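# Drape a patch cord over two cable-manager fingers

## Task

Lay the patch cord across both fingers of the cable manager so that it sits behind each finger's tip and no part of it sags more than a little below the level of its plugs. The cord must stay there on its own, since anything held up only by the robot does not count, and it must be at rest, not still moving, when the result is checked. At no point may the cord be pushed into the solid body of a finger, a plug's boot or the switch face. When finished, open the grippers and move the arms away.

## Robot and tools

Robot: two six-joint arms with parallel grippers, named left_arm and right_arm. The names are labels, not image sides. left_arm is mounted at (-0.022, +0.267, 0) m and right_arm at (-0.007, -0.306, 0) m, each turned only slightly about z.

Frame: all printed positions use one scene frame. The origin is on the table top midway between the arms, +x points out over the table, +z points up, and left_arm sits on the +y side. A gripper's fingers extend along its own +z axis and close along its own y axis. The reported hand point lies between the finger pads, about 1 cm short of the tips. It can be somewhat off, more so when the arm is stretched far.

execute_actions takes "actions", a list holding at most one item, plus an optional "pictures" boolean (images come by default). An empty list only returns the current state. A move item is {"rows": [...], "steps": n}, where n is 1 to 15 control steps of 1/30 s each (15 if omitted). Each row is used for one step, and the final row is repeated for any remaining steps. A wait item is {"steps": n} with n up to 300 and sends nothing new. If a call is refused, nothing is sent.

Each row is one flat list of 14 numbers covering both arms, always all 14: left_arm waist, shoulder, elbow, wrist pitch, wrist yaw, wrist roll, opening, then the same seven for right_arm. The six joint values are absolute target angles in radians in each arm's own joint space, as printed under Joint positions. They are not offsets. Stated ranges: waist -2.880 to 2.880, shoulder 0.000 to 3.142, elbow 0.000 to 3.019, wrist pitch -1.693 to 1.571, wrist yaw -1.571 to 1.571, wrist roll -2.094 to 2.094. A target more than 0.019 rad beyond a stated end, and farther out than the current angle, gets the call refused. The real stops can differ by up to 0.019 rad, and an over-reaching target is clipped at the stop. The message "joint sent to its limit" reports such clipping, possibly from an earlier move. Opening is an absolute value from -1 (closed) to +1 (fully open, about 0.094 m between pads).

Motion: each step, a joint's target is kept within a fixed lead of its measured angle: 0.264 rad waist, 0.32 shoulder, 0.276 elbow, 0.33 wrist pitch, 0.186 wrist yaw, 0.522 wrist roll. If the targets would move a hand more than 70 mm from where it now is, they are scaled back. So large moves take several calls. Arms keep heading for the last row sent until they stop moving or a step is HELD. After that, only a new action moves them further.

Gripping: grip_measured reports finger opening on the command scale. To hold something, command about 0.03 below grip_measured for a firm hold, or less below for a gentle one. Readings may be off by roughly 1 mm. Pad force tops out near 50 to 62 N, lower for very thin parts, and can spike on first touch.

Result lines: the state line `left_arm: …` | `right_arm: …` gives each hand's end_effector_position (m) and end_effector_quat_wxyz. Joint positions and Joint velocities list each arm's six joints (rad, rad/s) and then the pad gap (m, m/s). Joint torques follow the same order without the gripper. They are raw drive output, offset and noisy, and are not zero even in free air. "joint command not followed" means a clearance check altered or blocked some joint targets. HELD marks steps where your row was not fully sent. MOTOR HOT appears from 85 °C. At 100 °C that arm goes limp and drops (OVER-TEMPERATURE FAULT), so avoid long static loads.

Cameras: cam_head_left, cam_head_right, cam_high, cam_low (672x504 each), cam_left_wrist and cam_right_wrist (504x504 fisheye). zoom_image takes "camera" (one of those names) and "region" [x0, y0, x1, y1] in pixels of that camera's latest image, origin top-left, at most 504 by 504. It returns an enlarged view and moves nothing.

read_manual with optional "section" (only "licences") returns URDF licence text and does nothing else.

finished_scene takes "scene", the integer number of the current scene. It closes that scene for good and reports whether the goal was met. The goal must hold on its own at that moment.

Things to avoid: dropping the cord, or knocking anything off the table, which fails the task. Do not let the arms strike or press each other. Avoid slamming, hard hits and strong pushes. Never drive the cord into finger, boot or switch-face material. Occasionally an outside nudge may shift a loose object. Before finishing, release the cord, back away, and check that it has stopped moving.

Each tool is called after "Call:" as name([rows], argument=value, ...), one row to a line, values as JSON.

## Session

Call:
execute_actions(actions=[])

Scene clock: 0.00 s of 5233.50 s.
left_arm: end_effector_position=(+0.3318, +0.4388, +0.3134) grip_measured=+1.000 end_effector_quat_wxyz=(+0.218, -0.442, +0.740, +0.457) | right_arm: end_effector_position=(+0.5013, -0.1497, +0.3134) grip_measured=+1.000 end_effector_quat_wxyz=(+0.210, -0.239, +0.887, +0.335)
Joint positions: left_arm=[ 0.037  1.319  1.205 -1.515 -1.062 -1.049  0.094] | right_arm=[-0.093  1.506  1.474 -1.169 -0.742 -0.301  0.094]
Joint velocities: left_arm=[-0.015 -0.024 -0.007  0.002 -0.022 -0.051  0.   ] | right_arm=[-0.005  0.005 -0.007  0.017 -0.022 -0.022  0.   ]
Joint torques (N m, as the arm reports them, + toward a larger angle): no reading
camera_calibration (this result's frames):
cam_left_wrist: T_world_to_cam=[[0.852758, -0.189586, -0.486683, -0.0469727], [-0.367526, -0.879882, -0.301217, 0.608995], [-0.371118, 0.435734, -0.820005, 0.312205], [0, 0, 0, 1]] pos_world=[0.379743, 0.3909, 0.416589]
cam_right_wrist: T_world_to_cam=[[0.572524, -0.663691, -0.481385, -0.236935], [-0.767332, -0.640574, -0.0294422, 0.303561], [-0.288822, 0.386238, -0.876015, 0.60063], [0, 0, 0, 1]] pos_world=[0.542058, -0.194785, 0.421042]

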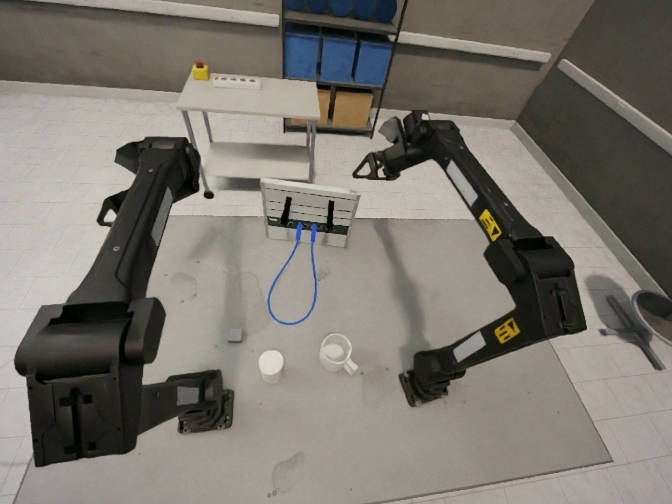

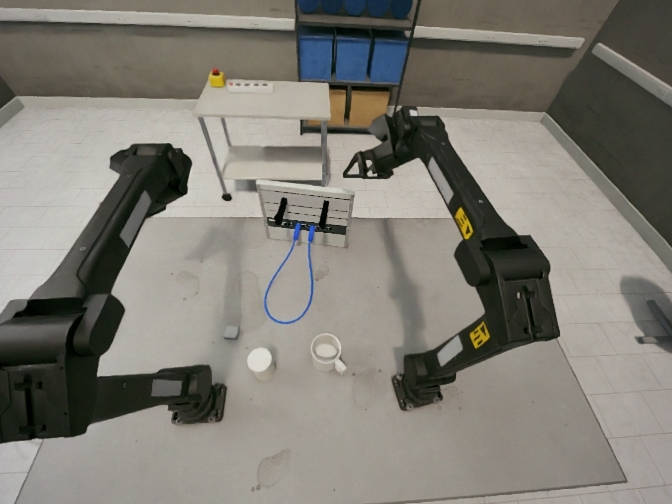

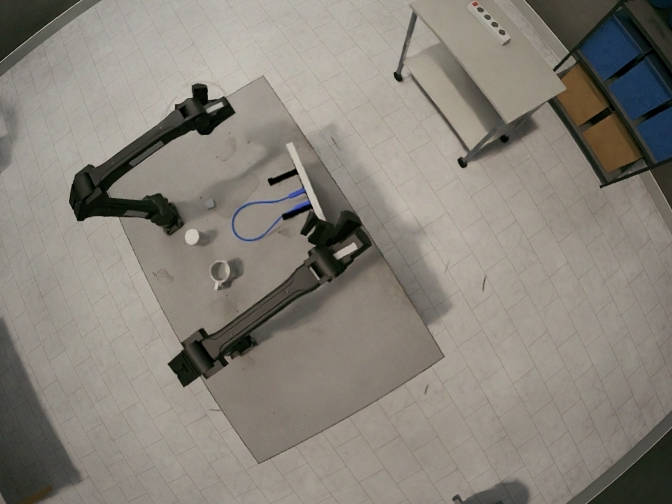

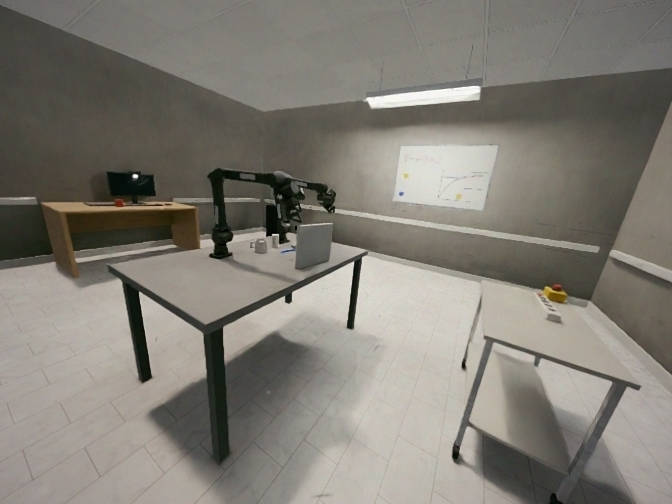

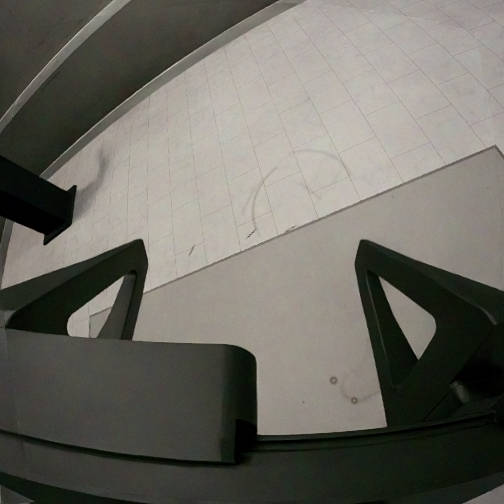

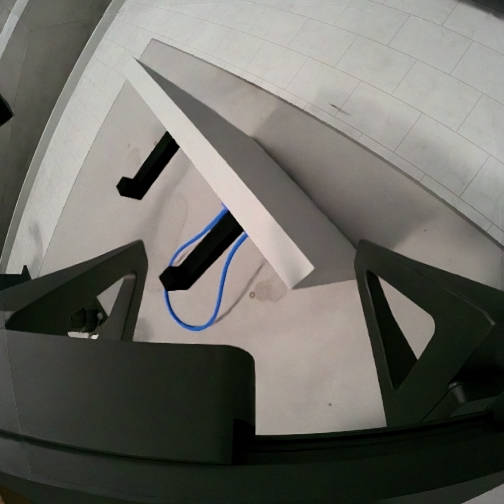

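Call:
zoom_image(camera="cam_head_left", region=[220,160,420,340])

Call:
zoom_image(camera="cam_high", region=[210,120,370,280])

Region (220, 160, 420, 340) of cam_head_left's 672x504 image, scaled by 2.520, with more detail than that image has; it fills the top 454 rows of this view, and the rest is white.

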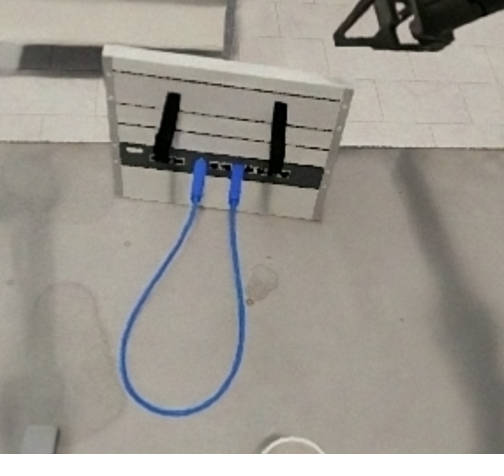

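Region (210, 120, 370, 280) of cam_high's 672x504 image, scaled by 3.150, with more detail than that image has.

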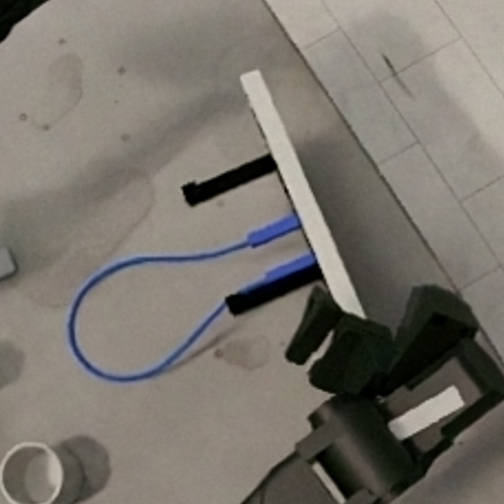

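Call:
execute_actions([
  {"rows":[[-0.3,1.1,0.7,-0.775,0,-0.575,0,0.4,1.15,0.8,-0.75,0,1.19,0]],"steps":15},
], pictures=false)

Call:
execute_actions([
  {"steps":20},
], pictures=false)

Call:
execute_actions([
  {"rows":[[-0.475,1.165,0.628,-0.765,0,-0.585,0,0.642,1.301,0.74,-0.74,0,1.2,0]],"steps":15},
], pictures=false)

Call:
execute_actions([
  {"steps":20},
])

Scene clock: 39.27 s of 5233.50 s.
left_arm: end_effector_position=(+0.3103, +0.1699, +0.1133) grip_measured=+0.002 end_effector_quat_wxyz=(+0.159, -0.162, +0.971, -0.073) | right_arm: end_effector_position=(+0.3164, -0.0857, +0.1525) grip_measured=+0.002 end_effector_quat_wxyz=(+0.173, +0.037, +0.975, +0.133)
Joint positions: left_arm=[-0.312  1.105  0.686 -0.799 -0.008 -0.617  0.047] | right_arm=[ 0.423  1.145  0.802 -0.788 -0.01   0.672  0.047]
Joint velocities: left_arm=[-0.005 -0.005 -0.007  0.159  0.227  0.271 -0.001] | right_arm=[-0.005  0.151 -0.584 -0.002  0.125  2.821  0.   ]
Joint torques (N m, as the arm reports them, + toward a larger angle): left_arm=[ 1.02 -5.81 10.14  1.37 -0.02  0.18] | right_arm=[-1.6  -8.35 13.46  3.2   0.26  0.06]
Steps of this call (steps 1 to 90: nothing new was sent; then 35.77 s passed at rest; steps 91 to 105: all 15 steps of this action). Readings (joint positions):
91: left_arm=[0.027 1.304 1.181 -1.468 -1.014 -1.003] | right_arm=[-0.082 1.493 1.453 -1.132 -0.695 -0.261]
92: left_arm=[0.002 1.272 1.130 -1.394 -0.955 -0.954] | right_arm=[-0.066 1.467 1.411 -1.075 -0.641 -0.214]
94: left_arm=[-0.083 1.201 1.013 -1.270 -0.839 -0.878] | right_arm=[-0.002 1.399 1.311 -0.981 -0.533 -0.116]
98: left_arm=[-0.258 1.104 0.779 -0.964 -0.522 -0.739] | right_arm=[0.196 1.253 1.114 -0.864 -0.311 0.093]
105: the state above

Scene clock: 39.93 s of 5233.50 s.
left_arm: end_effector_position=(+0.3114, +0.1688, +0.1137) grip_measured=+0.002 end_effector_quat_wxyz=(+0.162, -0.147, +0.973, -0.074) | right_arm: end_effector_position=(+0.3184, -0.0950, +0.1408) grip_measured=+0.002 end_effector_quat_wxyz=(+0.134, +0.288, +0.934, +0.162)
Joint positions: left_arm=[-0.312  1.105  0.686 -0.793 -0.003 -0.587  0.047] | right_arm=[ 0.404  1.156  0.782 -0.774 -0.002  1.173  0.047]
Joint velocities: left_arm=[-0.005  0.005 -0.007 -0.007  0.022 -0.007 -0.001] | right_arm=[-0.005 -0.005 -0.002 -0.007 -0.051  0.007 -0.001]
Joint torques (N m, as the arm reports them, + toward a larger angle): left_arm=[ 0.73 -6.37  9.9   1.61  0.01  0.11] | right_arm=[-0.03 -8.05 11.65  2.28  0.08  0.08]
Steps of this call (steps 1 to 20: the robot went on to your last target). Readings (joint positions):
1: left_arm=[-0.312 1.105 0.686 -0.796 -0.005 -0.611] | right_arm=[0.421 1.149 0.787 -0.788 -0.006 0.771]
2: left_arm=[-0.312 1.105 0.686 -0.795 -0.004 -0.606] | right_arm=[0.417 1.153 0.782 -0.788 -0.004 0.854]
4: left_arm=[-0.312 1.105 0.686 -0.794 -0.003 -0.599] | right_arm=[0.408 1.156 0.782 -0.782 -0.002 0.972]
8: left_arm=[-0.312 1.105 0.686 -0.793 -0.003 -0.592] | right_arm=[0.404 1.156 0.782 -0.774 -0.002 1.095]
20: the state above

Scene clock: 40.43 s of 5233.50 s.
left_arm: end_effector_position=(+0.2672, +0.1225, +0.0691) grip_measured=+0.002 end_effector_quat_wxyz=(+0.107, -0.062, +0.990, -0.062) | right_arm: end_effector_position=(+0.2459, -0.0364, +0.0658) grip_measured=+0.002 end_effector_quat_wxyz=(+0.062, +0.183, +0.976, +0.099)
Joint positions: left_arm=[-0.487  1.17   0.624 -0.778  0.001 -0.587  0.047] | right_arm=[ 0.646  1.319  0.739 -0.756 -0.002  1.188  0.047]
Joint velocities: left_arm=[ 0.005 -0.005  0.007 -0.002  0.007 -0.051  0.   ] | right_arm=[-0.044 -0.015  0.017 -0.012  0.007 -0.022 -0.   ]
Joint torques (N m, as the arm reports them, + toward a larger angle): left_arm=[ 0.68 -6.64  8.66  1.18 -0.14  0.05] | right_arm=[-0.25 -9.84  8.94  1.96  0.09  0.15]
Steps of this call (steps 1 to 15: all 15 steps of this action). Readings (joint positions):
1: left_arm=[-0.324 1.108 0.680 -0.788 -0.007 -0.587] | right_arm=[0.417 1.162 0.781 -0.774 0.005 1.175]
2: left_arm=[-0.355 1.114 0.671 -0.781 -0.007 -0.587] | right_arm=[0.448 1.174 0.781 -0.771 0.007 1.177]
4: left_arm=[-0.431 1.138 0.650 -0.778 -0.002 -0.587] | right_arm=[0.540 1.217 0.778 -0.765 0.006 1.180]
8: left_arm=[-0.487 1.170 0.625 -0.778 0.001 -0.587] | right_arm=[0.667 1.305 0.755 -0.757 -0.004 1.183]
15: the state above

Scene clock: 41.10 s of 5233.50 s.
left_arm: end_effector_position=(+0.2672, +0.1225, +0.0691) grip_measured=+0.002 end_effector_quat_wxyz=(+0.107, -0.062, +0.990, -0.062) | right_arm: end_effector_position=(+0.2461, -0.0366, +0.0659) grip_measured=+0.002 end_effector_quat_wxyz=(+0.062, +0.183, +0.976, +0.099)
Joint positions: left_arm=[-0.487  1.17   0.624 -0.778  0.001 -0.587  0.047] | right_arm=[ 0.645  1.318  0.739 -0.756 -0.002  1.189  0.047]
Joint velocities: left_arm=[-0.005 -0.005 -0.022  0.007 -0.051 -0.037  0.001] | right_arm=[-0.015 -0.005 -0.032 -0.017  0.037  0.037  0.   ]
Joint torques (N m, as the arm reports them, + toward a larger angle): left_arm=[ 0.92 -6.67  8.55  1.24 -0.15  0.05] | right_arm=[ -0.15 -10.31   9.2    1.83   0.09   0.16]
Steps of this call (steps 1 to 15: the robot went on to your last target; steps 16 to 20: nothing new was sent). Readings (joint positions):
1: left_arm=[-0.487 1.170 0.624 -0.778 0.001 -0.587] | right_arm=[0.645 1.319 0.739 -0.756 -0.002 1.188]
2: left_arm=[-0.487 1.170 0.624 -0.778 0.001 -0.587] | right_arm=[0.645 1.318 0.739 -0.756 -0.002 1.188]
4: left_arm=[-0.487 1.170 0.624 -0.778 0.001 -0.587] | right_arm=[0.645 1.318 0.739 -0.756 -0.002 1.189]
8: left_arm=[-0.487 1.170 0.624 -0.778 0.001 -0.587] | right_arm=[0.645 1.318 0.739 -0.756 -0.002 1.189]
20: the state above
All arms were judged still, so your last target was given up. Only a new action makes them travel on or press farther. Fingers that are still opening or closing keep moving.
camera_calibration (this result's frames):
cam_left_wrist: T_world_to_cam=[[0.108669, -0.985019, 0.133901, 0.0826133], [-0.912452, -0.0453833, 0.406658, 0.227816], [-0.394489, -0.166369, -0.903714, 0.31152], [0, 0, 0, 1]] pos_world=[0.321785, 0.143542, 0.17782]
cam_right_wrist: T_world_to_cam=[[-0.335093, -0.91909, -0.20733, 0.0610858], [-0.843179, 0.194336, 0.501281, 0.187154], [-0.420431, 0.342792, -0.840078, 0.2948], [0, 0, 0, 1]] pos_world=[0.302217, -0.0812824, 0.166503]

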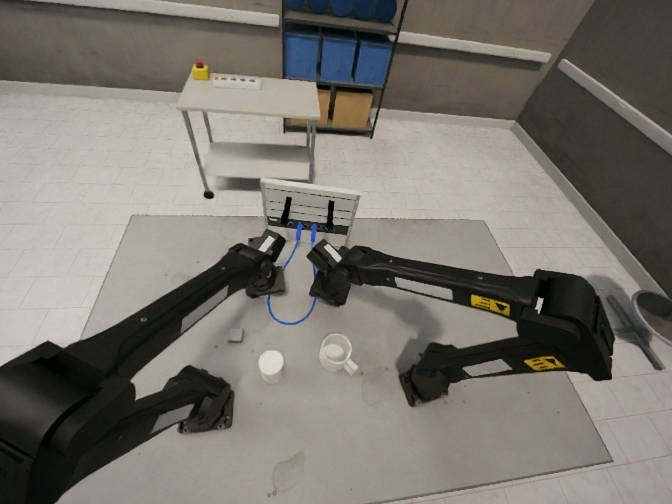

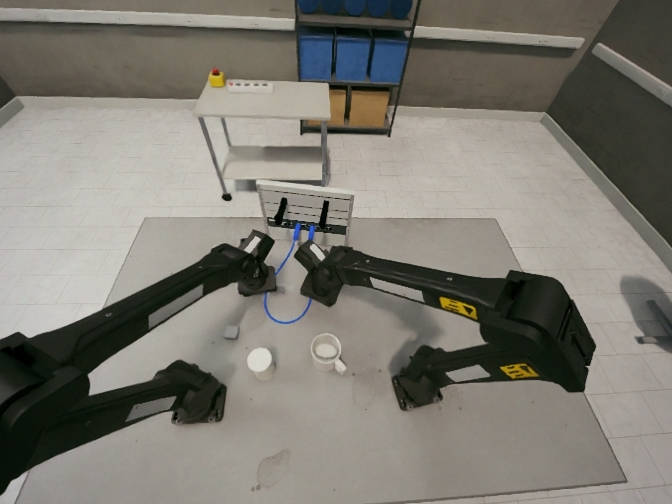

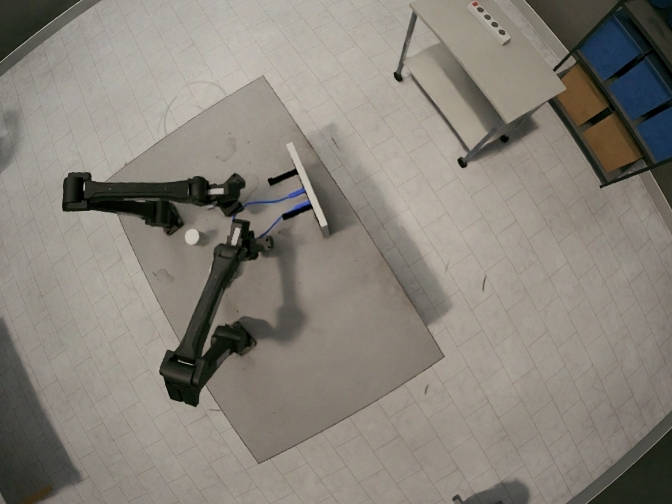

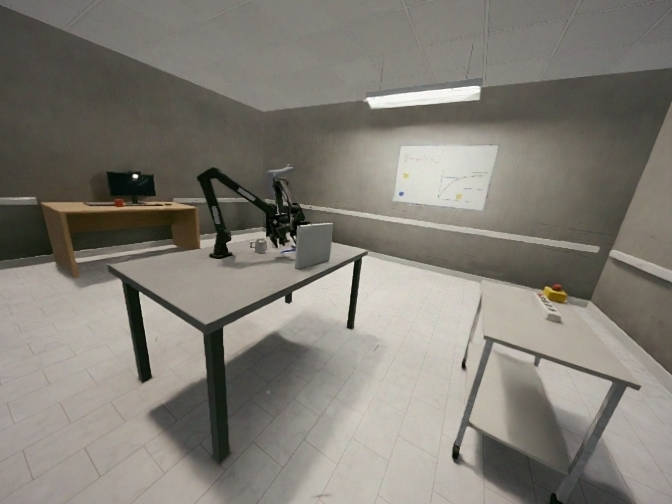

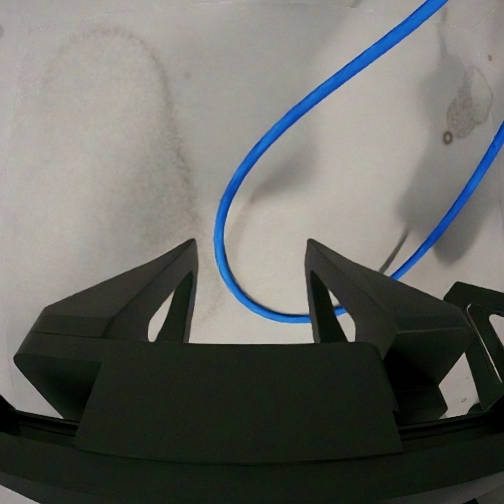

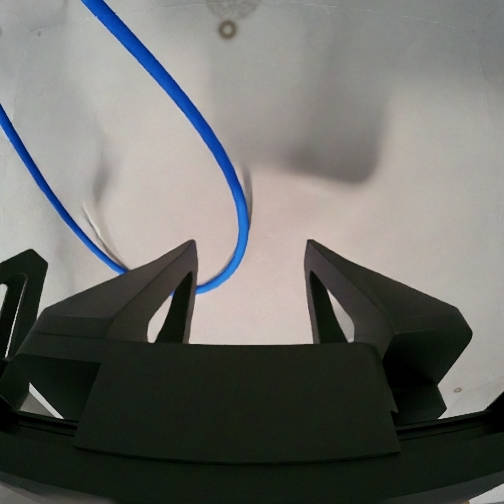

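Call:
execute_actions([
  {"rows":[[-0.461,1.165,0.628,-0.765,0,-0.57,0,0.672,1.31,0.74,-0.74,0,1.23,0],[-0.461,1.165,0.628,-0.765,0,-0.57,0,0.672,1.31,0.74,-0.74,0,1.23,0],[-0.461,1.165,0.628,-0.765,0,-0.57,0,0.672,1.31,0.74,-0.74,0,1.23,0],[-0.461,1.165,0.628,-0.765,0,-0.57,0,0.672,1.31,0.74,-0.74,0,1.23,0],[-0.461,1.184,0.608,-0.724,0,-0.57,0,0.672,1.336,0.732,-0.702,0,1.23,0],[-0.461,1.202,0.587,-0.683,0,-0.57,0,0.672,1.362,0.724,-0.664,0,1.23,0],[-0.461,1.221,0.567,-0.642,0,-0.57,0,0.672,1.388,0.716,-0.626,0,1.23,0],[-0.461,1.24,0.546,-0.6,0,-0.57,0,0.672,1.414,0.708,-0.588,0,1.23,0],[-0.461,1.258,0.526,-0.559,0,-0.57,0,0.672,1.44,0.701,-0.55,0,1.23,0]],"steps":15},
], pictures=false)

Call:
execute_actions([
  {"steps":15},
])

Scene clock: 60.30 s of 5233.50 s.
left_arm: end_effector_position=(+0.2589, +0.1310, +0.0141) grip_measured=+0.002 end_effector_quat_wxyz=(+0.104, -0.066, +0.991, -0.059) | right_arm: end_effector_position=(+0.2518, -0.0175, +0.0194) grip_measured=+0.002 end_effector_quat_wxyz=(+0.066, +0.186, +0.974, +0.110)
Joint positions: left_arm=[-0.474  1.267  0.521 -0.586  0.001 -0.582  0.047] | right_arm=[ 0.668  1.448  0.709 -0.574 -0.001  1.218  0.047]
Joint velocities: left_arm=[-0.005  0.005 -0.032  0.002  0.037  0.037  0.   ] | right_arm=[-0.024  0.083 -0.149 -0.007 -0.095  0.007  0.001]
Joint torques (N m, as the arm reports them, + toward a larger angle): left_arm=[ 0.75 -6.78  7.95  1.85 -0.15  0.13] | right_arm=[  1.1  -11.18   7.99   2.26   0.14   0.14]
Steps of this call (steps 1 to 90: nothing new was sent; then 15.70 s passed at rest; steps 91 to 105: all 15 steps of this action). Readings (joint positions):
91: left_arm=[-0.485 1.170 0.624 -0.778 0.001 -0.586] | right_arm=[0.647 1.318 0.739 -0.756 -0.001 1.194]
92: left_arm=[-0.483 1.170 0.624 -0.778 0.001 -0.585] | right_arm=[0.651 1.318 0.739 -0.756 -0.001 1.199]
94: left_arm=[-0.478 1.170 0.624 -0.778 0.001 -0.584] | right_arm=[0.661 1.318 0.739 -0.756 -0.001 1.206]
98: left_arm=[-0.474 1.185 0.593 -0.681 0.001 -0.583] | right_arm=[0.668 1.340 0.734 -0.673 -0.001 1.214]
105: the state above

Scene clock: 60.80 s of 5233.50 s.
left_arm: end_effector_position=(+0.2608, +0.1301, +0.0149) grip_measured=+0.002 end_effector_quat_wxyz=(+0.108, -0.065, +0.990, -0.062) | right_arm: end_effector_position=(+0.2503, -0.0192, +0.0173) grip_measured=+0.002 end_effector_quat_wxyz=(+0.065, +0.187, +0.974, +0.108)
Joint positions: left_arm=[-0.474  1.266  0.521 -0.577  0.001 -0.582  0.047] | right_arm=[ 0.668  1.449  0.703 -0.571 -0.001  1.219  0.047]
Joint velocities: left_arm=[-0.015 -0.005  0.002 -0.002 -0.007  0.022 -0.001] | right_arm=[-0.005 -0.005 -0.012  0.002 -0.022  0.066  0.001]
Joint torques (N m, as the arm reports them, + toward a larger angle): left_arm=[ 0.91 -6.59  8.08  1.45 -0.15  0.14] | right_arm=[  0.72 -11.23   7.6    1.91   0.07   0.14]
Steps of this call (steps 1 to 15: the robot went on to your last target). Readings (joint positions):
1: left_arm=[-0.474 1.266 0.521 -0.585 0.001 -0.582] | right_arm=[0.668 1.449 0.705 -0.574 -0.001 1.218]
2: left_arm=[-0.474 1.266 0.521 -0.581 0.001 -0.582] | right_arm=[0.668 1.449 0.703 -0.574 -0.001 1.218]
4: left_arm=[-0.474 1.266 0.521 -0.578 0.001 -0.582] | right_arm=[0.668 1.449 0.703 -0.572 -0.001 1.218]
8: left_arm=[-0.474 1.266 0.521 -0.577 0.001 -0.582] | right_arm=[0.668 1.449 0.703 -0.571 -0.001 1.219]
15: the state above
All arms were judged still, so your last target was given up. Only a new action makes them travel on or press farther. Fingers that are still opening or closing keep moving.
camera_calibration (this result's frames):
cam_left_wrist: T_world_to_cam=[[0.116075, -0.9842, 0.133702, 0.096047], [-0.912847, -0.0526556, 0.404893, 0.245447], [-0.391456, -0.169047, -0.904536, 0.260781], [0, 0, 0, 1]] pos_world=[0.314991, 0.151538, 0.123664]
cam_right_wrist: T_world_to_cam=[[-0.339103, -0.913136, -0.226255, 0.0698802], [-0.845756, 0.190596, 0.498368, 0.212312], [-0.411954, 0.360355, -0.836922, 0.247953], [0, 0, 0, 1]] pos_world=[0.305406, -0.0660066, 0.117518]

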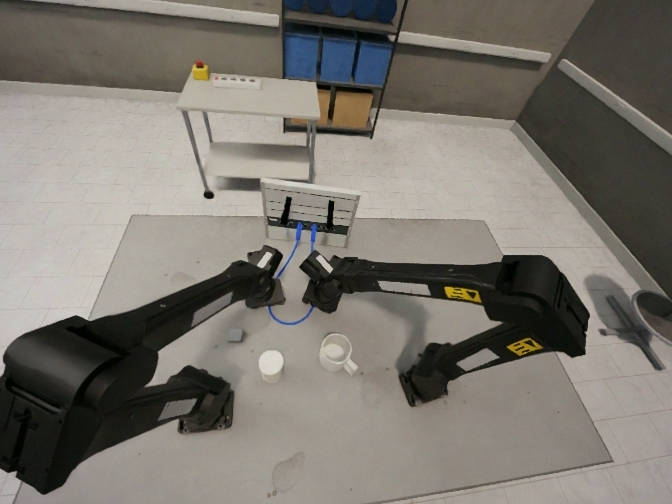

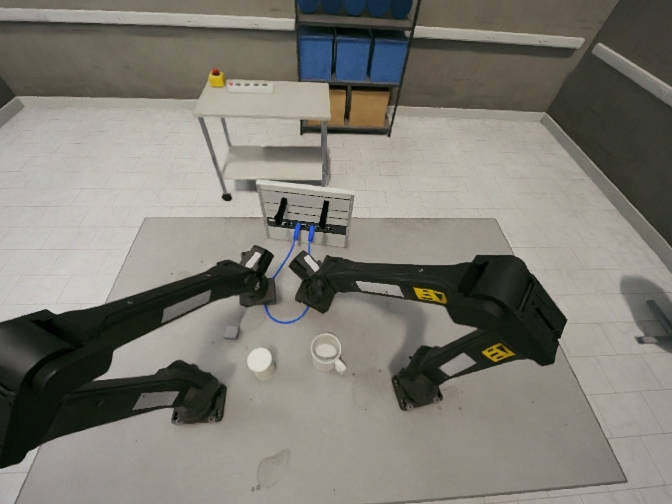

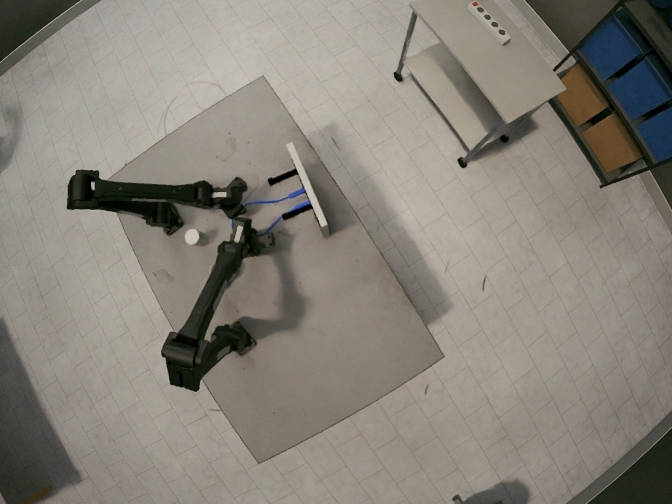

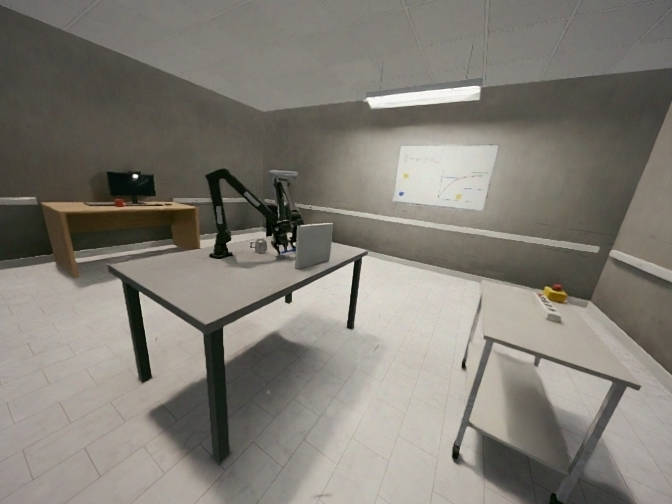

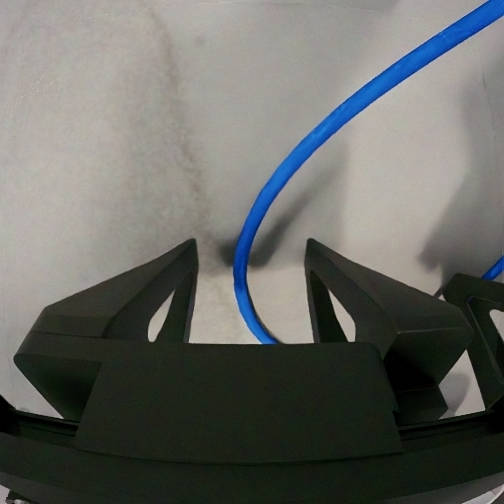

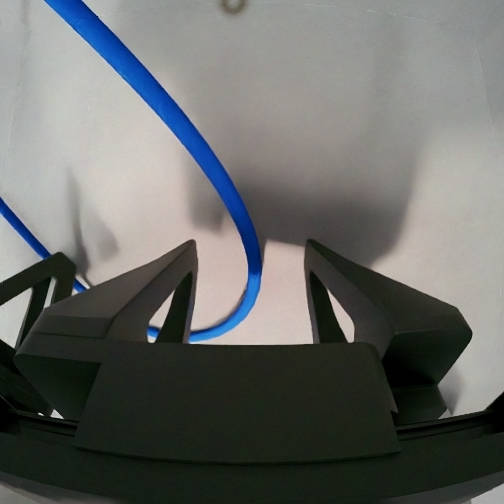

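Call:
execute_actions([
  {"rows":[[-0.461,1.258,0.518,-0.559,0,-0.57,0,0.672,1.44,0.686,-0.55,0,1.23,0],[-0.461,1.258,0.518,-0.559,0,-0.57,0,0.672,1.44,0.686,-0.55,0,1.23,0],[-0.461,1.258,0.518,-0.559,0,-0.57,0,0.672,1.44,0.686,-0.55,0,1.23,0],[-0.461,1.258,0.518,-0.559,0,-0.57,0,0.672,1.44,0.686,-0.55,0,1.23,0],[-0.461,1.258,0.518,-0.559,0,-0.57,0,0.672,1.44,0.686,-0.55,0,1.23,0],[-0.461,1.258,0.518,-0.559,0,-0.57,-0.925,0.672,1.44,0.686,-0.55,0,1.23,-0.925]],"steps":15},
], pictures=false)

Call:
execute_actions([
  {"rows":[[-0.454,1.261,0.558,-0.598,0,-0.592,-0.925,0.656,1.431,0.714,-0.589,0,1.253,-0.925],[-0.447,1.264,0.597,-0.636,0,-0.614,-0.925,0.639,1.421,0.742,-0.628,0,1.276,-0.925],[-0.44,1.267,0.637,-0.675,0,-0.636,-0.925,0.623,1.412,0.771,-0.667,0,1.299,-0.925],[-0.433,1.27,0.677,-0.713,0,-0.658,-0.925,0.606,1.403,0.799,-0.706,0,1.322,-0.925],[-0.426,1.274,0.717,-0.752,0,-0.68,-0.925,0.59,1.394,0.827,-0.745,0,1.345,-0.925],[-0.418,1.277,0.756,-0.79,0,-0.702,-0.925,0.574,1.384,0.855,-0.784,0,1.368,-0.925],[-0.411,1.28,0.796,-0.829,0,-0.724,-0.925,0.557,1.375,0.883,-0.823,0,1.391,-0.925],[-0.404,1.283,0.836,-0.867,0,-0.746,-0.925,0.541,1.366,0.912,-0.862,0,1.414,-0.925],[-0.397,1.286,0.875,-0.906,0,-0.768,-0.925,0.524,1.356,0.94,-0.901,0,1.437,-0.925],[-0.39,1.289,0.915,-0.944,0,-0.79,-0.925,0.508,1.347,0.968,-0.94,0,1.46,-0.925]],"steps":15},
], pictures=false)

Call:
execute_actions([
  {"rows":[[-0.386,1.297,0.956,-0.976,0,-0.856,-0.925,0.495,1.347,1.004,-0.972,0,1.517,-0.925],[-0.382,1.304,0.997,-1.007,0,-0.922,-0.925,0.482,1.348,1.04,-1.004,0,1.574,-0.925],[-0.378,1.312,1.038,-1.039,0,-0.988,-0.925,0.47,1.348,1.076,-1.036,0,1.631,-0.925],[-0.374,1.319,1.079,-1.07,0,-1.054,-0.925,0.457,1.349,1.112,-1.068,0,1.688,-0.925],[-0.37,1.327,1.12,-1.102,0,-1.12,-0.925,0.444,1.349,1.148,-1.1,0,1.745,-0.925],[-0.366,1.335,1.161,-1.134,0,-1.186,-0.925,0.431,1.349,1.184,-1.132,0,1.802,-0.925],[-0.362,1.342,1.202,-1.165,0,-1.252,-0.925,0.418,1.35,1.22,-1.164,0,1.859,-0.925],[-0.358,1.35,1.243,-1.197,0,-1.318,-0.925,0.406,1.35,1.256,-1.196,0,1.916,-0.925],[-0.354,1.357,1.284,-1.228,0,-1.384,-0.925,0.393,1.351,1.292,-1.228,0,1.973,-0.925],[-0.35,1.365,1.325,-1.26,0,-1.45,-0.925,0.38,1.351,1.328,-1.26,0,2.03,-0.925]],"steps":15},
], pictures=false)

Call:
execute_actions([
  {"steps":20},
])

Call:
zoom_image(camera="cam_head_left", region=[240,160,380,260])

Scene clock: 103.90 s of 5233.50 s.
left_arm: end_effector_position=(+0.2608, +0.1301, +0.0149) grip_measured=-0.923 end_effector_quat_wxyz=(+0.108, -0.065, +0.990, -0.062) | right_arm: end_effector_position=(+0.2499, -0.0198, +0.0165) grip_measured=-0.910 end_effector_quat_wxyz=(+0.065, +0.187, +0.974, +0.108)
Joint positions: left_arm=[-0.474  1.266  0.521 -0.577  0.001 -0.582  0.004] | right_arm=[ 0.668  1.449  0.7   -0.568 -0.001  1.219  0.004]
Joint velocities: left_arm=[-0.005 -0.015  0.017 -0.007 -0.022  0.037 -0.   ] | right_arm=[ 0.005  0.005 -0.012 -0.002 -0.066  0.022 -0.001]
Joint torques (N m, as the arm reports them, + toward a larger angle): left_arm=[ 0.7  -7.18  7.13  1.45 -0.14  0.13] | right_arm=[  0.78 -10.71   6.39   1.86   0.04   0.11]
Steps of this call (steps 1 to 90: nothing new was sent; then 39.60 s passed at rest; steps 91 to 105: all 15 steps of this action). Readings (joint positions):
91: left_arm=[-0.474 1.266 0.521 -0.577 0.001 -0.582] | right_arm=[0.668 1.449 0.703 -0.571 -0.001 1.219]
92: left_arm=[-0.474 1.266 0.521 -0.577 0.001 -0.582] | right_arm=[0.668 1.449 0.703 -0.571 -0.001 1.219]
94: left_arm=[-0.474 1.266 0.521 -0.577 0.001 -0.582] | right_arm=[0.668 1.449 0.703 -0.571 -0.001 1.219]
98: left_arm=[-0.474 1.266 0.521 -0.577 0.001 -0.582] | right_arm=[0.668 1.449 0.703 -0.571 -0.001 1.219]
105: the state above

Scene clock: 104.40 s of 5233.50 s.
left_arm: end_effector_position=(+0.3529, +0.1192, +0.1384) grip_measured=-0.923 end_effector_quat_wxyz=(+0.120, -0.185, +0.972, -0.077) | right_arm: end_effector_position=(+0.3073, -0.0540, +0.1076) grip_measured=-0.910 end_effector_quat_wxyz=(+0.051, +0.359, +0.928, +0.088)
Joint positions: left_arm=[-0.399  1.278  0.907 -0.914  0.001 -0.751  0.004] | right_arm=[ 0.505  1.362  0.91  -0.915  0.001  1.416  0.004]
Joint velocities: left_arm=[-0.005 -0.024  0.032 -0.081 -0.007 -0.154  0.   ] | right_arm=[-0.044 -0.23   0.3   -0.071  0.037  0.256  0.   ]
Joint torques (N m, as the arm reports them, + toward a larger angle): left_arm=[ 0.26 -7.43  9.34 -0.07 -0.13  0.  ] | right_arm=[  0.92 -10.22  13.15   0.35   0.06   0.17]
Steps of this call (steps 1 to 15: all 15 steps of this action). Readings (joint positions):
1: left_arm=[-0.474 1.266 0.521 -0.578 0.001 -0.582] | right_arm=[0.668 1.449 0.700 -0.568 -0.001 1.223]
2: left_arm=[-0.472 1.266 0.525 -0.590 0.001 -0.585] | right_arm=[0.665 1.449 0.700 -0.577 -0.001 1.230]
4: left_arm=[-0.463 1.266 0.555 -0.647 0.001 -0.603] | right_arm=[0.647 1.443 0.711 -0.626 0.001 1.253]
8: left_arm=[-0.434 1.275 0.697 -0.784 0.001 -0.660] | right_arm=[0.581 1.420 0.775 -0.768 0.001 1.318]
15: the state above

Scene clock: 104.90 s of 5233.50 s.
left_arm: end_effector_position=(+0.4102, +0.1157, +0.2617) grip_measured=-0.923 end_effector_quat_wxyz=(+0.096, -0.483, +0.864, -0.109) | right_arm: end_effector_position=(+0.3780, -0.0710, +0.2498) grip_measured=-0.910 end_effector_quat_wxyz=(+0.043, +0.633, +0.763, +0.125)
Joint positions: left_arm=[-0.36   1.352  1.306 -1.234  0.001 -1.356  0.004] | right_arm=[ 0.377  1.352  1.279 -1.233 -0.     1.934  0.004]
Joint velocities: left_arm=[-0.005 -0.093  0.017 -0.085  0.007 -0.593 -0.   ] | right_arm=[-0.054 -0.024  0.271 -0.051 -0.037  0.579  0.   ]
Joint torques (N m, as the arm reports them, + toward a larger angle): left_arm=[ 0.36 -8.17 10.59  0.02 -0.17 -0.08] | right_arm=[ -0.05 -10.8   13.3    0.1    0.05   0.18]
Steps of this call (steps 1 to 15: all 15 steps of this action). Readings (joint positions):
1: left_arm=[-0.399 1.278 0.909 -0.925 0.001 -0.767] | right_arm=[0.504 1.356 0.922 -0.925 0.001 1.432]
2: left_arm=[-0.399 1.281 0.915 -0.948 0.001 -0.794] | right_arm=[0.503 1.353 0.936 -0.946 0.000 1.456]
4: left_arm=[-0.397 1.296 0.948 -1.009 0.001 -0.870] | right_arm=[0.492 1.353 0.977 -1.001 -0.000 1.524]
8: left_arm=[-0.383 1.341 1.100 -1.127 0.001 -1.069] | right_arm=[0.446 1.353 1.089 -1.110 -0.000 1.680]
15: the state above

Scene clock: 105.57 s of 5233.50 s.
left_arm: end_effector_position=(+0.4076, +0.1166, +0.2601) grip_measured=-0.923 end_effector_quat_wxyz=(+0.087, -0.518, +0.844, -0.107) | right_arm: end_effector_position=(+0.3771, -0.0711, +0.2514) grip_measured=-0.910 end_effector_quat_wxyz=(+0.036, +0.664, +0.736, +0.124)
Joint positions: left_arm=[-0.36   1.354  1.306 -1.247  0.001 -1.437  0.004] | right_arm=[ 0.378  1.353  1.285 -1.243 -0.001  2.017  0.004]
Joint velocities: left_arm=[-0.005 -0.005 -0.007 -0.007 -0.007  0.007 -0.   ] | right_arm=[ 0.015 -0.005 -0.002 -0.007 -0.051 -0.022 -0.   ]
Joint torques (N m, as the arm reports them, + toward a larger angle): left_arm=[ 0.53 -9.6  10.73  0.29 -0.18  0.01] | right_arm=[  0.83 -10.77  14.3    0.33   0.03   0.15]
Steps of this call (steps 1 to 20: the robot went on to your last target). Readings (joint positions):
1: left_arm=[-0.360 1.349 1.306 -1.237 0.001 -1.372] | right_arm=[0.377 1.351 1.284 -1.234 -0.000 1.950]
2: left_arm=[-0.360 1.349 1.306 -1.242 0.001 -1.385] | right_arm=[0.377 1.351 1.285 -1.236 -0.001 1.964]
4: left_arm=[-0.360 1.351 1.306 -1.246 0.001 -1.405] | right_arm=[0.378 1.353 1.285 -1.242 -0.001 1.983]
8: left_arm=[-0.360 1.354 1.306 -1.247 0.001 -1.425] | right_arm=[0.378 1.353 1.285 -1.243 -0.001 2.004]
20: the state above
camera_calibration (this result's frames):
cam_left_wrist: T_world_to_cam=[[0.856509, -0.441176, 0.267873, -0.36709], [-0.512823, -0.668752, 0.538314, 0.153531], [-0.0583508, -0.598443, -0.799038, 0.42458], [0, 0, 0, 1]] pos_world=[0.417925, 0.19481, 0.354941]
cam_right_wrist: T_world_to_cam=[[-0.96916, -0.101321, -0.224638, 0.41333], [-0.227423, 0.718798, 0.656969, -0.0227039], [0.094904, 0.687796, -0.719673, 0.317486], [0, 0, 0, 1]] pos_world=[0.365289, -0.160167, 0.336252]

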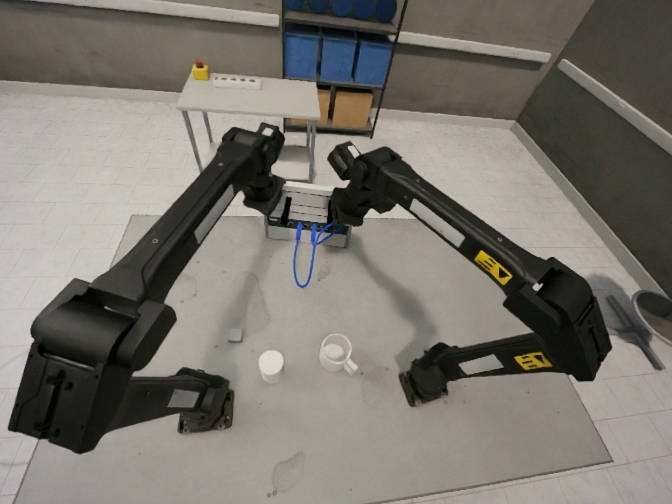

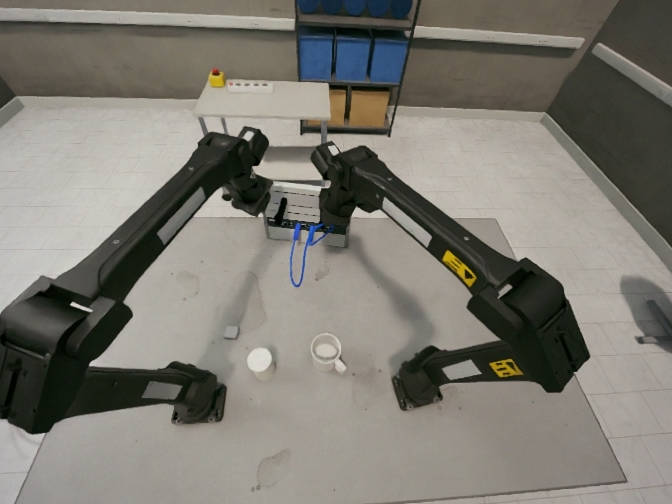

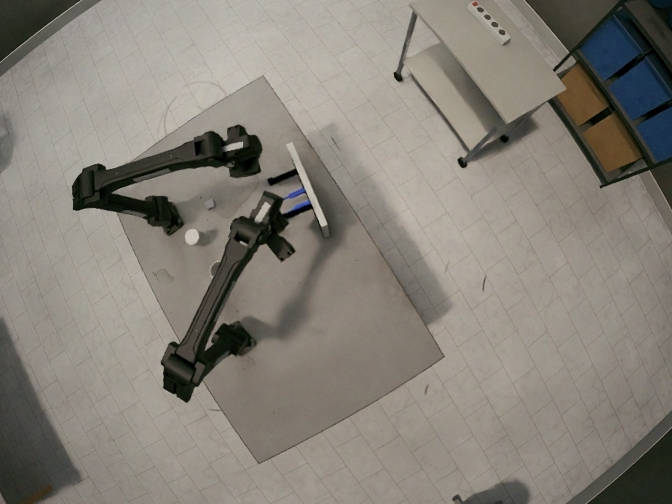

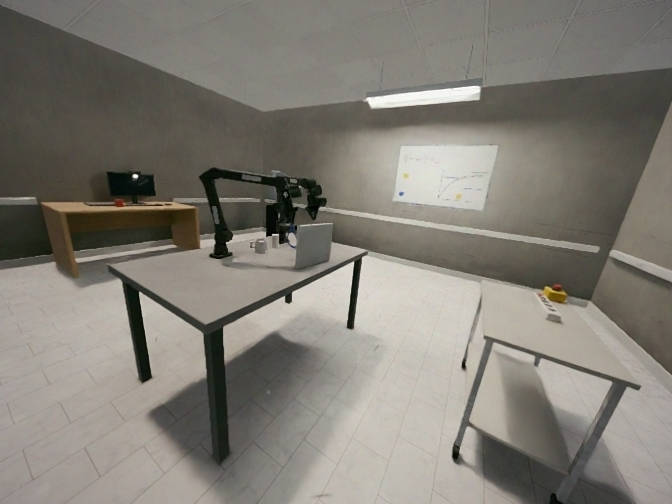

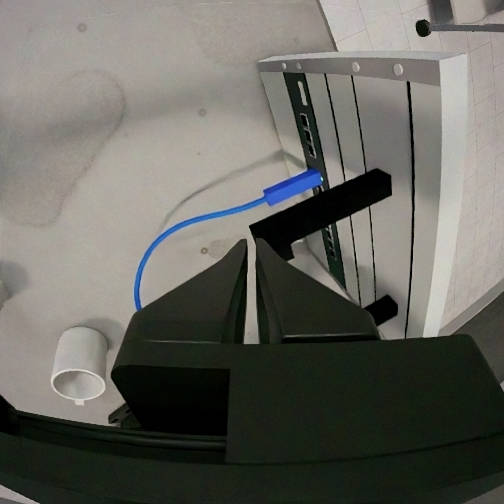

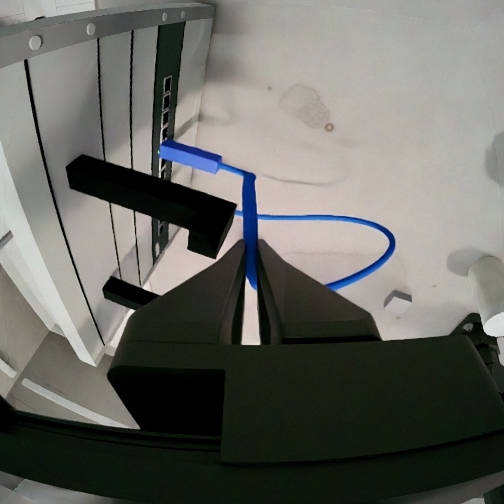

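Region (240, 160, 380, 260) of cam_head_left's 672x504 image, scaled by 3.600, with more detail than that image has; it fills the top 360 rows of this view, and the rest is white.

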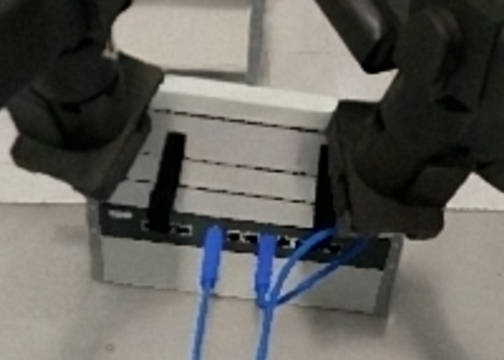

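Call:
execute_actions([
  {"rows":[[-0.358,1.35,1.243,-1.197,0,-1.318,0,0.406,1.35,1.256,-1.196,0,1.916,-0.925],[-0.366,1.335,1.161,-1.134,0,-1.186,0,0.431,1.349,1.184,-1.132,0,1.802,-0.925],[-0.366,1.335,1.161,-1.134,0,-1.186,0,0.431,1.349,1.184,-1.132,0,1.802,-0.925],[-0.374,1.319,1.079,-1.07,0,-1.054,0,0.457,1.349,1.112,-1.068,0,1.688,-0.925],[-0.374,1.319,1.079,-1.07,0,-1.054,0,0.457,1.349,1.112,-1.068,0,1.688,-0.925],[-0.382,1.304,0.997,-1.007,0,-0.922,0,0.482,1.348,1.04,-1.004,0,1.574,-0.925],[-0.382,1.304,0.997,-1.007,0,-0.922,0,0.482,1.348,1.04,-1.004,0,1.574,-0.925],[-0.39,1.289,0.915,-0.93,0,-0.79,0,0.508,1.347,0.95,-0.92,0,1.46,-0.925]],"steps":12},
], pictures=false)

Call:
execute_actions([
  {"rows":[[-0.41,1.265,0.85,-0.89,0,-0.745,0,0.541,1.366,0.9,-0.85,0,1.41,-0.925],[-0.41,1.265,0.85,-0.89,0,-0.745,0,0.541,1.366,0.9,-0.85,0,1.41,-0.925],[-0.43,1.24,0.79,-0.85,0,-0.7,0,0.574,1.384,0.85,-0.775,0,1.36,-0.925],[-0.43,1.24,0.79,-0.85,0,-0.7,0,0.574,1.384,0.85,-0.775,0,1.36,-0.925],[-0.45,1.215,0.725,-0.81,0,-0.655,0,0.606,1.403,0.8,-0.7,0,1.31,-0.925],[-0.45,1.215,0.725,-0.81,0,-0.655,0,0.606,1.403,0.8,-0.7,0,1.31,-0.925],[-0.46,1.19,0.66,-0.77,0,-0.61,0,0.639,1.421,0.75,-0.625,0,1.26,-0.925],[-0.46,1.19,0.66,-0.77,0,-0.61,0,0.639,1.421,0.75,-0.625,0,1.26,-0.925],[-0.464,1.17,0.6,-0.73,0,-0.57,0,0.67,1.44,0.702,-0.55,0,1.21,-0.925]],"steps":15},
], pictures=false)

Call:
execute_actions([
  {"steps":25},
])

Scene clock: 133.83 s of 5233.50 s.
left_arm: end_effector_position=(+0.3409, +0.1336, +0.1211) grip_measured=-0.002 end_effector_quat_wxyz=(+0.078, -0.276, +0.956, -0.058) | right_arm: end_effector_position=(+0.3048, -0.0496, +0.1192) grip_measured=-0.910 end_effector_quat_wxyz=(+0.040, +0.423, +0.901, +0.087)
Joint positions: left_arm=[-0.376  1.307  0.899 -0.969  0.001 -0.913  0.047] | right_arm=[ 0.517  1.357  0.941 -0.963 -0.001  1.567  0.004]
Joint velocities: left_arm=[-0.073  0.005 -0.168  0.085  0.051  0.74  -0.   ] | right_arm=[ 0.073  0.112 -0.305  0.046 -0.007 -0.652 -0.001]
Joint torques (N m, as the arm reports them, + toward a larger angle): left_arm=[ -0.79 -10.49  11.08   1.91  -0.18   0.16] | right_arm=[ -0.62 -11.02  12.     2.59   0.08  -0.07]
Steps of this call (steps 1 to 15: the robot went on to your last target; steps 16 to 836: nothing new was sent; steps 837 to 848: all 12 steps of this action). Readings (joint positions):
837: left_arm=[-0.360 1.352 1.297 -1.237 0.001 -1.420] | right_arm=[0.380 1.353 1.282 -1.237 -0.001 2.002]
838: left_arm=[-0.360 1.344 1.271 -1.206 0.001 -1.379] | right_arm=[0.385 1.351 1.267 -1.211 -0.001 1.968]
840: left_arm=[-0.360 1.325 1.191 -1.147 0.001 -1.291] | right_arm=[0.408 1.345 1.215 -1.151 -0.000 1.892]
844: left_arm=[-0.364 1.307 1.007 -1.030 0.001 -1.073] | right_arm=[0.474 1.344 1.058 -1.026 -0.000 1.704]
848: the state above

Scene clock: 134.33 s of 5233.50 s.
left_arm: end_effector_position=(+0.2611, +0.1359, +0.0559) grip_measured=-0.002 end_effector_quat_wxyz=(+0.098, -0.088, +0.990, -0.057) | right_arm: end_effector_position=(+0.2501, -0.0182, +0.0184) grip_measured=-0.910 end_effector_quat_wxyz=(+0.067, +0.200, +0.971, +0.110)
Joint positions: left_arm=[-0.457  1.173  0.589 -0.759  0.001 -0.609  0.047] | right_arm=[ 0.674  1.446  0.703 -0.569  0.006  1.25   0.004]
Joint velocities: left_arm=[-0.005 -0.015 -0.012  0.129  0.007  0.227 -0.001] | right_arm=[-0.044 -0.005 -0.002  0.076 -0.081 -0.198 -0.   ]
Joint torques (N m, as the arm reports them, + toward a larger angle): left_arm=[-0.33 -5.53  8.69  1.61 -0.14  0.18] | right_arm=[  0.61 -10.7    7.84   1.66  -0.13  -0.05]
Steps of this call (steps 1 to 15: all 15 steps of this action). Readings (joint positions):
1: left_arm=[-0.379 1.304 0.887 -0.954 0.001 -0.883] | right_arm=[0.520 1.360 0.927 -0.944 -0.001 1.540]
2: left_arm=[-0.383 1.297 0.875 -0.933 0.001 -0.857] | right_arm=[0.523 1.361 0.916 -0.918 -0.001 1.516]
4: left_arm=[-0.398 1.272 0.833 -0.888 0.001 -0.806] | right_arm=[0.540 1.362 0.886 -0.847 -0.000 1.465]
8: left_arm=[-0.441 1.206 0.708 -0.810 0.001 -0.709] | right_arm=[0.609 1.382 0.798 -0.695 0.000 1.364]
15: the state above

Scene clock: 135.17 s of 5233.50 s.
left_arm: end_effector_position=(+0.2637, +0.1347, +0.0565) grip_measured=-0.002 end_effector_quat_wxyz=(+0.104, -0.074, +0.990, -0.059) | right_arm: end_effector_position=(+0.2500, -0.0178, +0.0185) grip_measured=-0.910 end_effector_quat_wxyz=(+0.067, +0.186, +0.974, +0.110)
Joint positions: left_arm=[-0.457  1.173  0.589 -0.747  0.001 -0.582  0.047] | right_arm=[ 0.673  1.446  0.703 -0.569  0.003  1.221  0.004]
Joint velocities: left_arm=[-0.005 -0.005 -0.002 -0.002 -0.051  0.037 -0.   ] | right_arm=[-0.005 -0.005 -0.012 -0.007  0.051  0.022 -0.001]
Joint torques (N m, as the arm reports them, + toward a larger angle): left_arm=[-0.82 -6.24  8.95  1.45 -0.14  0.1 ] | right_arm=[  0.53 -10.68   7.59   1.79  -0.07  -0.06]
Steps of this call (steps 1 to 25: the robot went on to your last target). Readings (joint positions):
1: left_arm=[-0.457 1.173 0.589 -0.753 0.001 -0.603] | right_arm=[0.673 1.446 0.703 -0.569 0.004 1.244]
2: left_arm=[-0.457 1.173 0.589 -0.750 0.001 -0.599] | right_arm=[0.673 1.446 0.703 -0.569 0.004 1.239]
4: left_arm=[-0.457 1.173 0.589 -0.748 0.001 -0.593] | right_arm=[0.673 1.446 0.703 -0.569 0.003 1.233]
8: left_arm=[-0.457 1.173 0.589 -0.747 0.001 -0.586] | right_arm=[0.673 1.446 0.703 -0.569 0.003 1.226]
25: the state above
camera_calibration (this result's frames):
cam_left_wrist: T_world_to_cam=[[0.134088, -0.982587, 0.128618, 0.0899988], [-0.90827, -0.0699513, 0.412496, 0.23215], [-0.396316, -0.172131, -0.901834, 0.30191], [0, 0, 0, 1]] pos_world=[0.318439, 0.156639, 0.164936]
cam_right_wrist: T_world_to_cam=[[-0.33646, -0.913148, -0.230122, 0.070686], [-0.848819, 0.188257, 0.49403, 0.211987], [-0.4078, 0.361553, -0.838438, 0.247283], [0, 0, 0, 1]] pos_world=[0.304563, -0.0647673, 0.11887]

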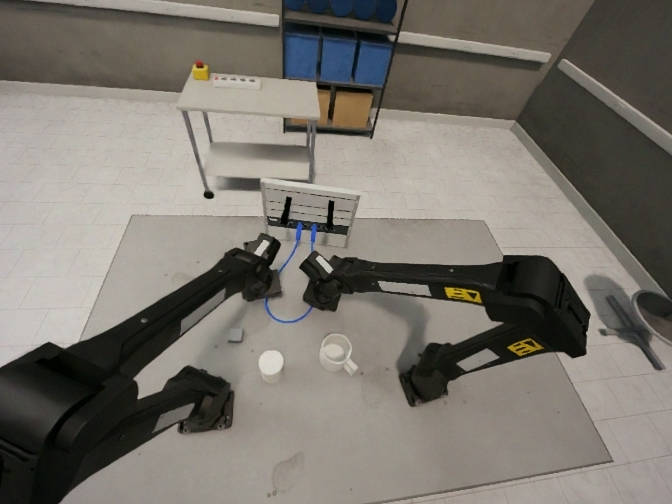

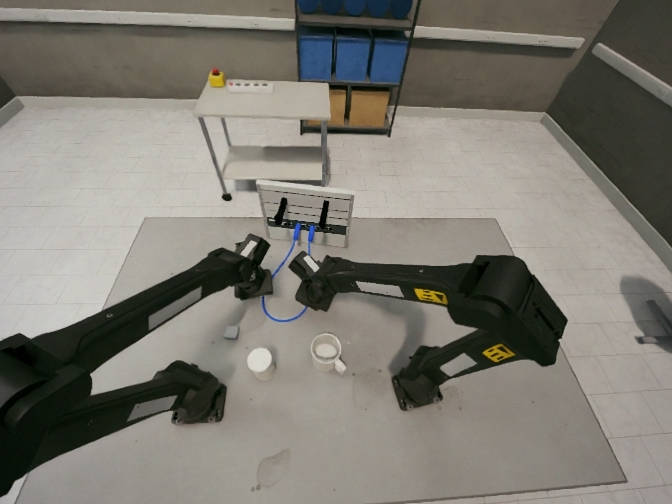

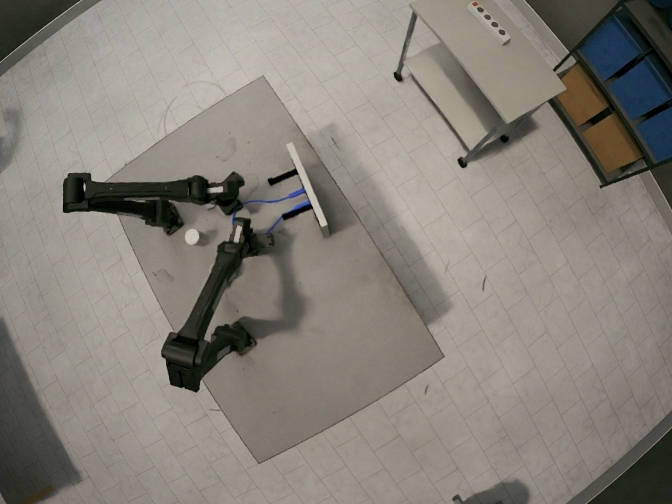

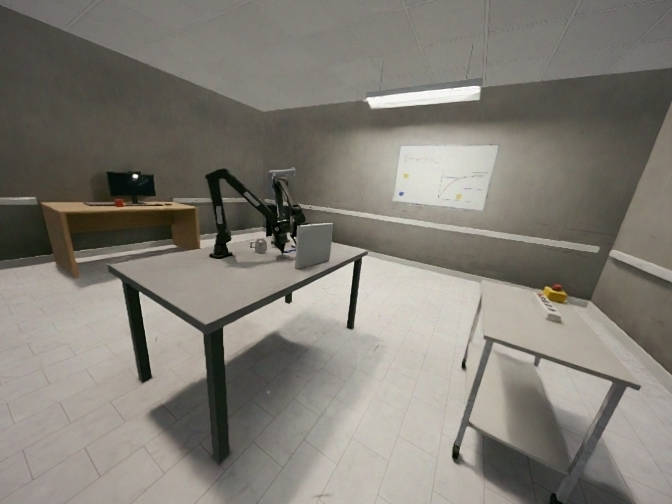

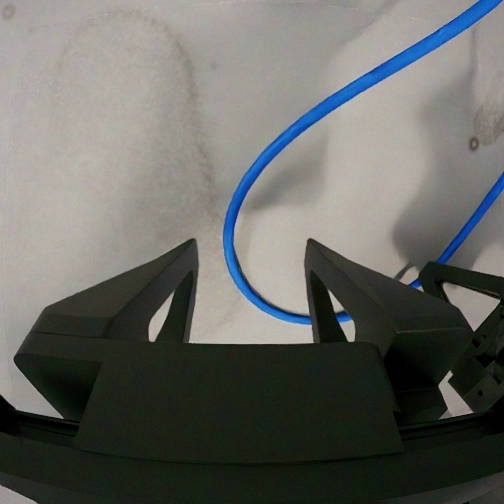

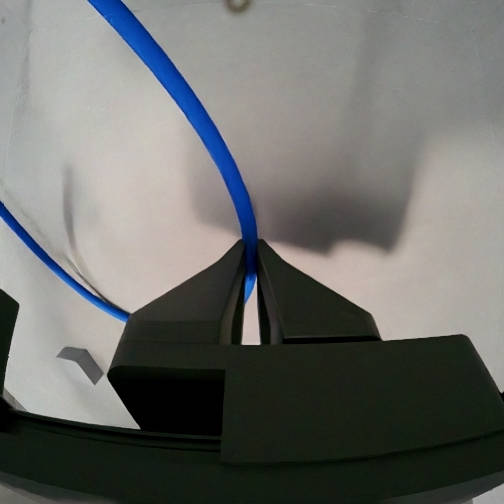

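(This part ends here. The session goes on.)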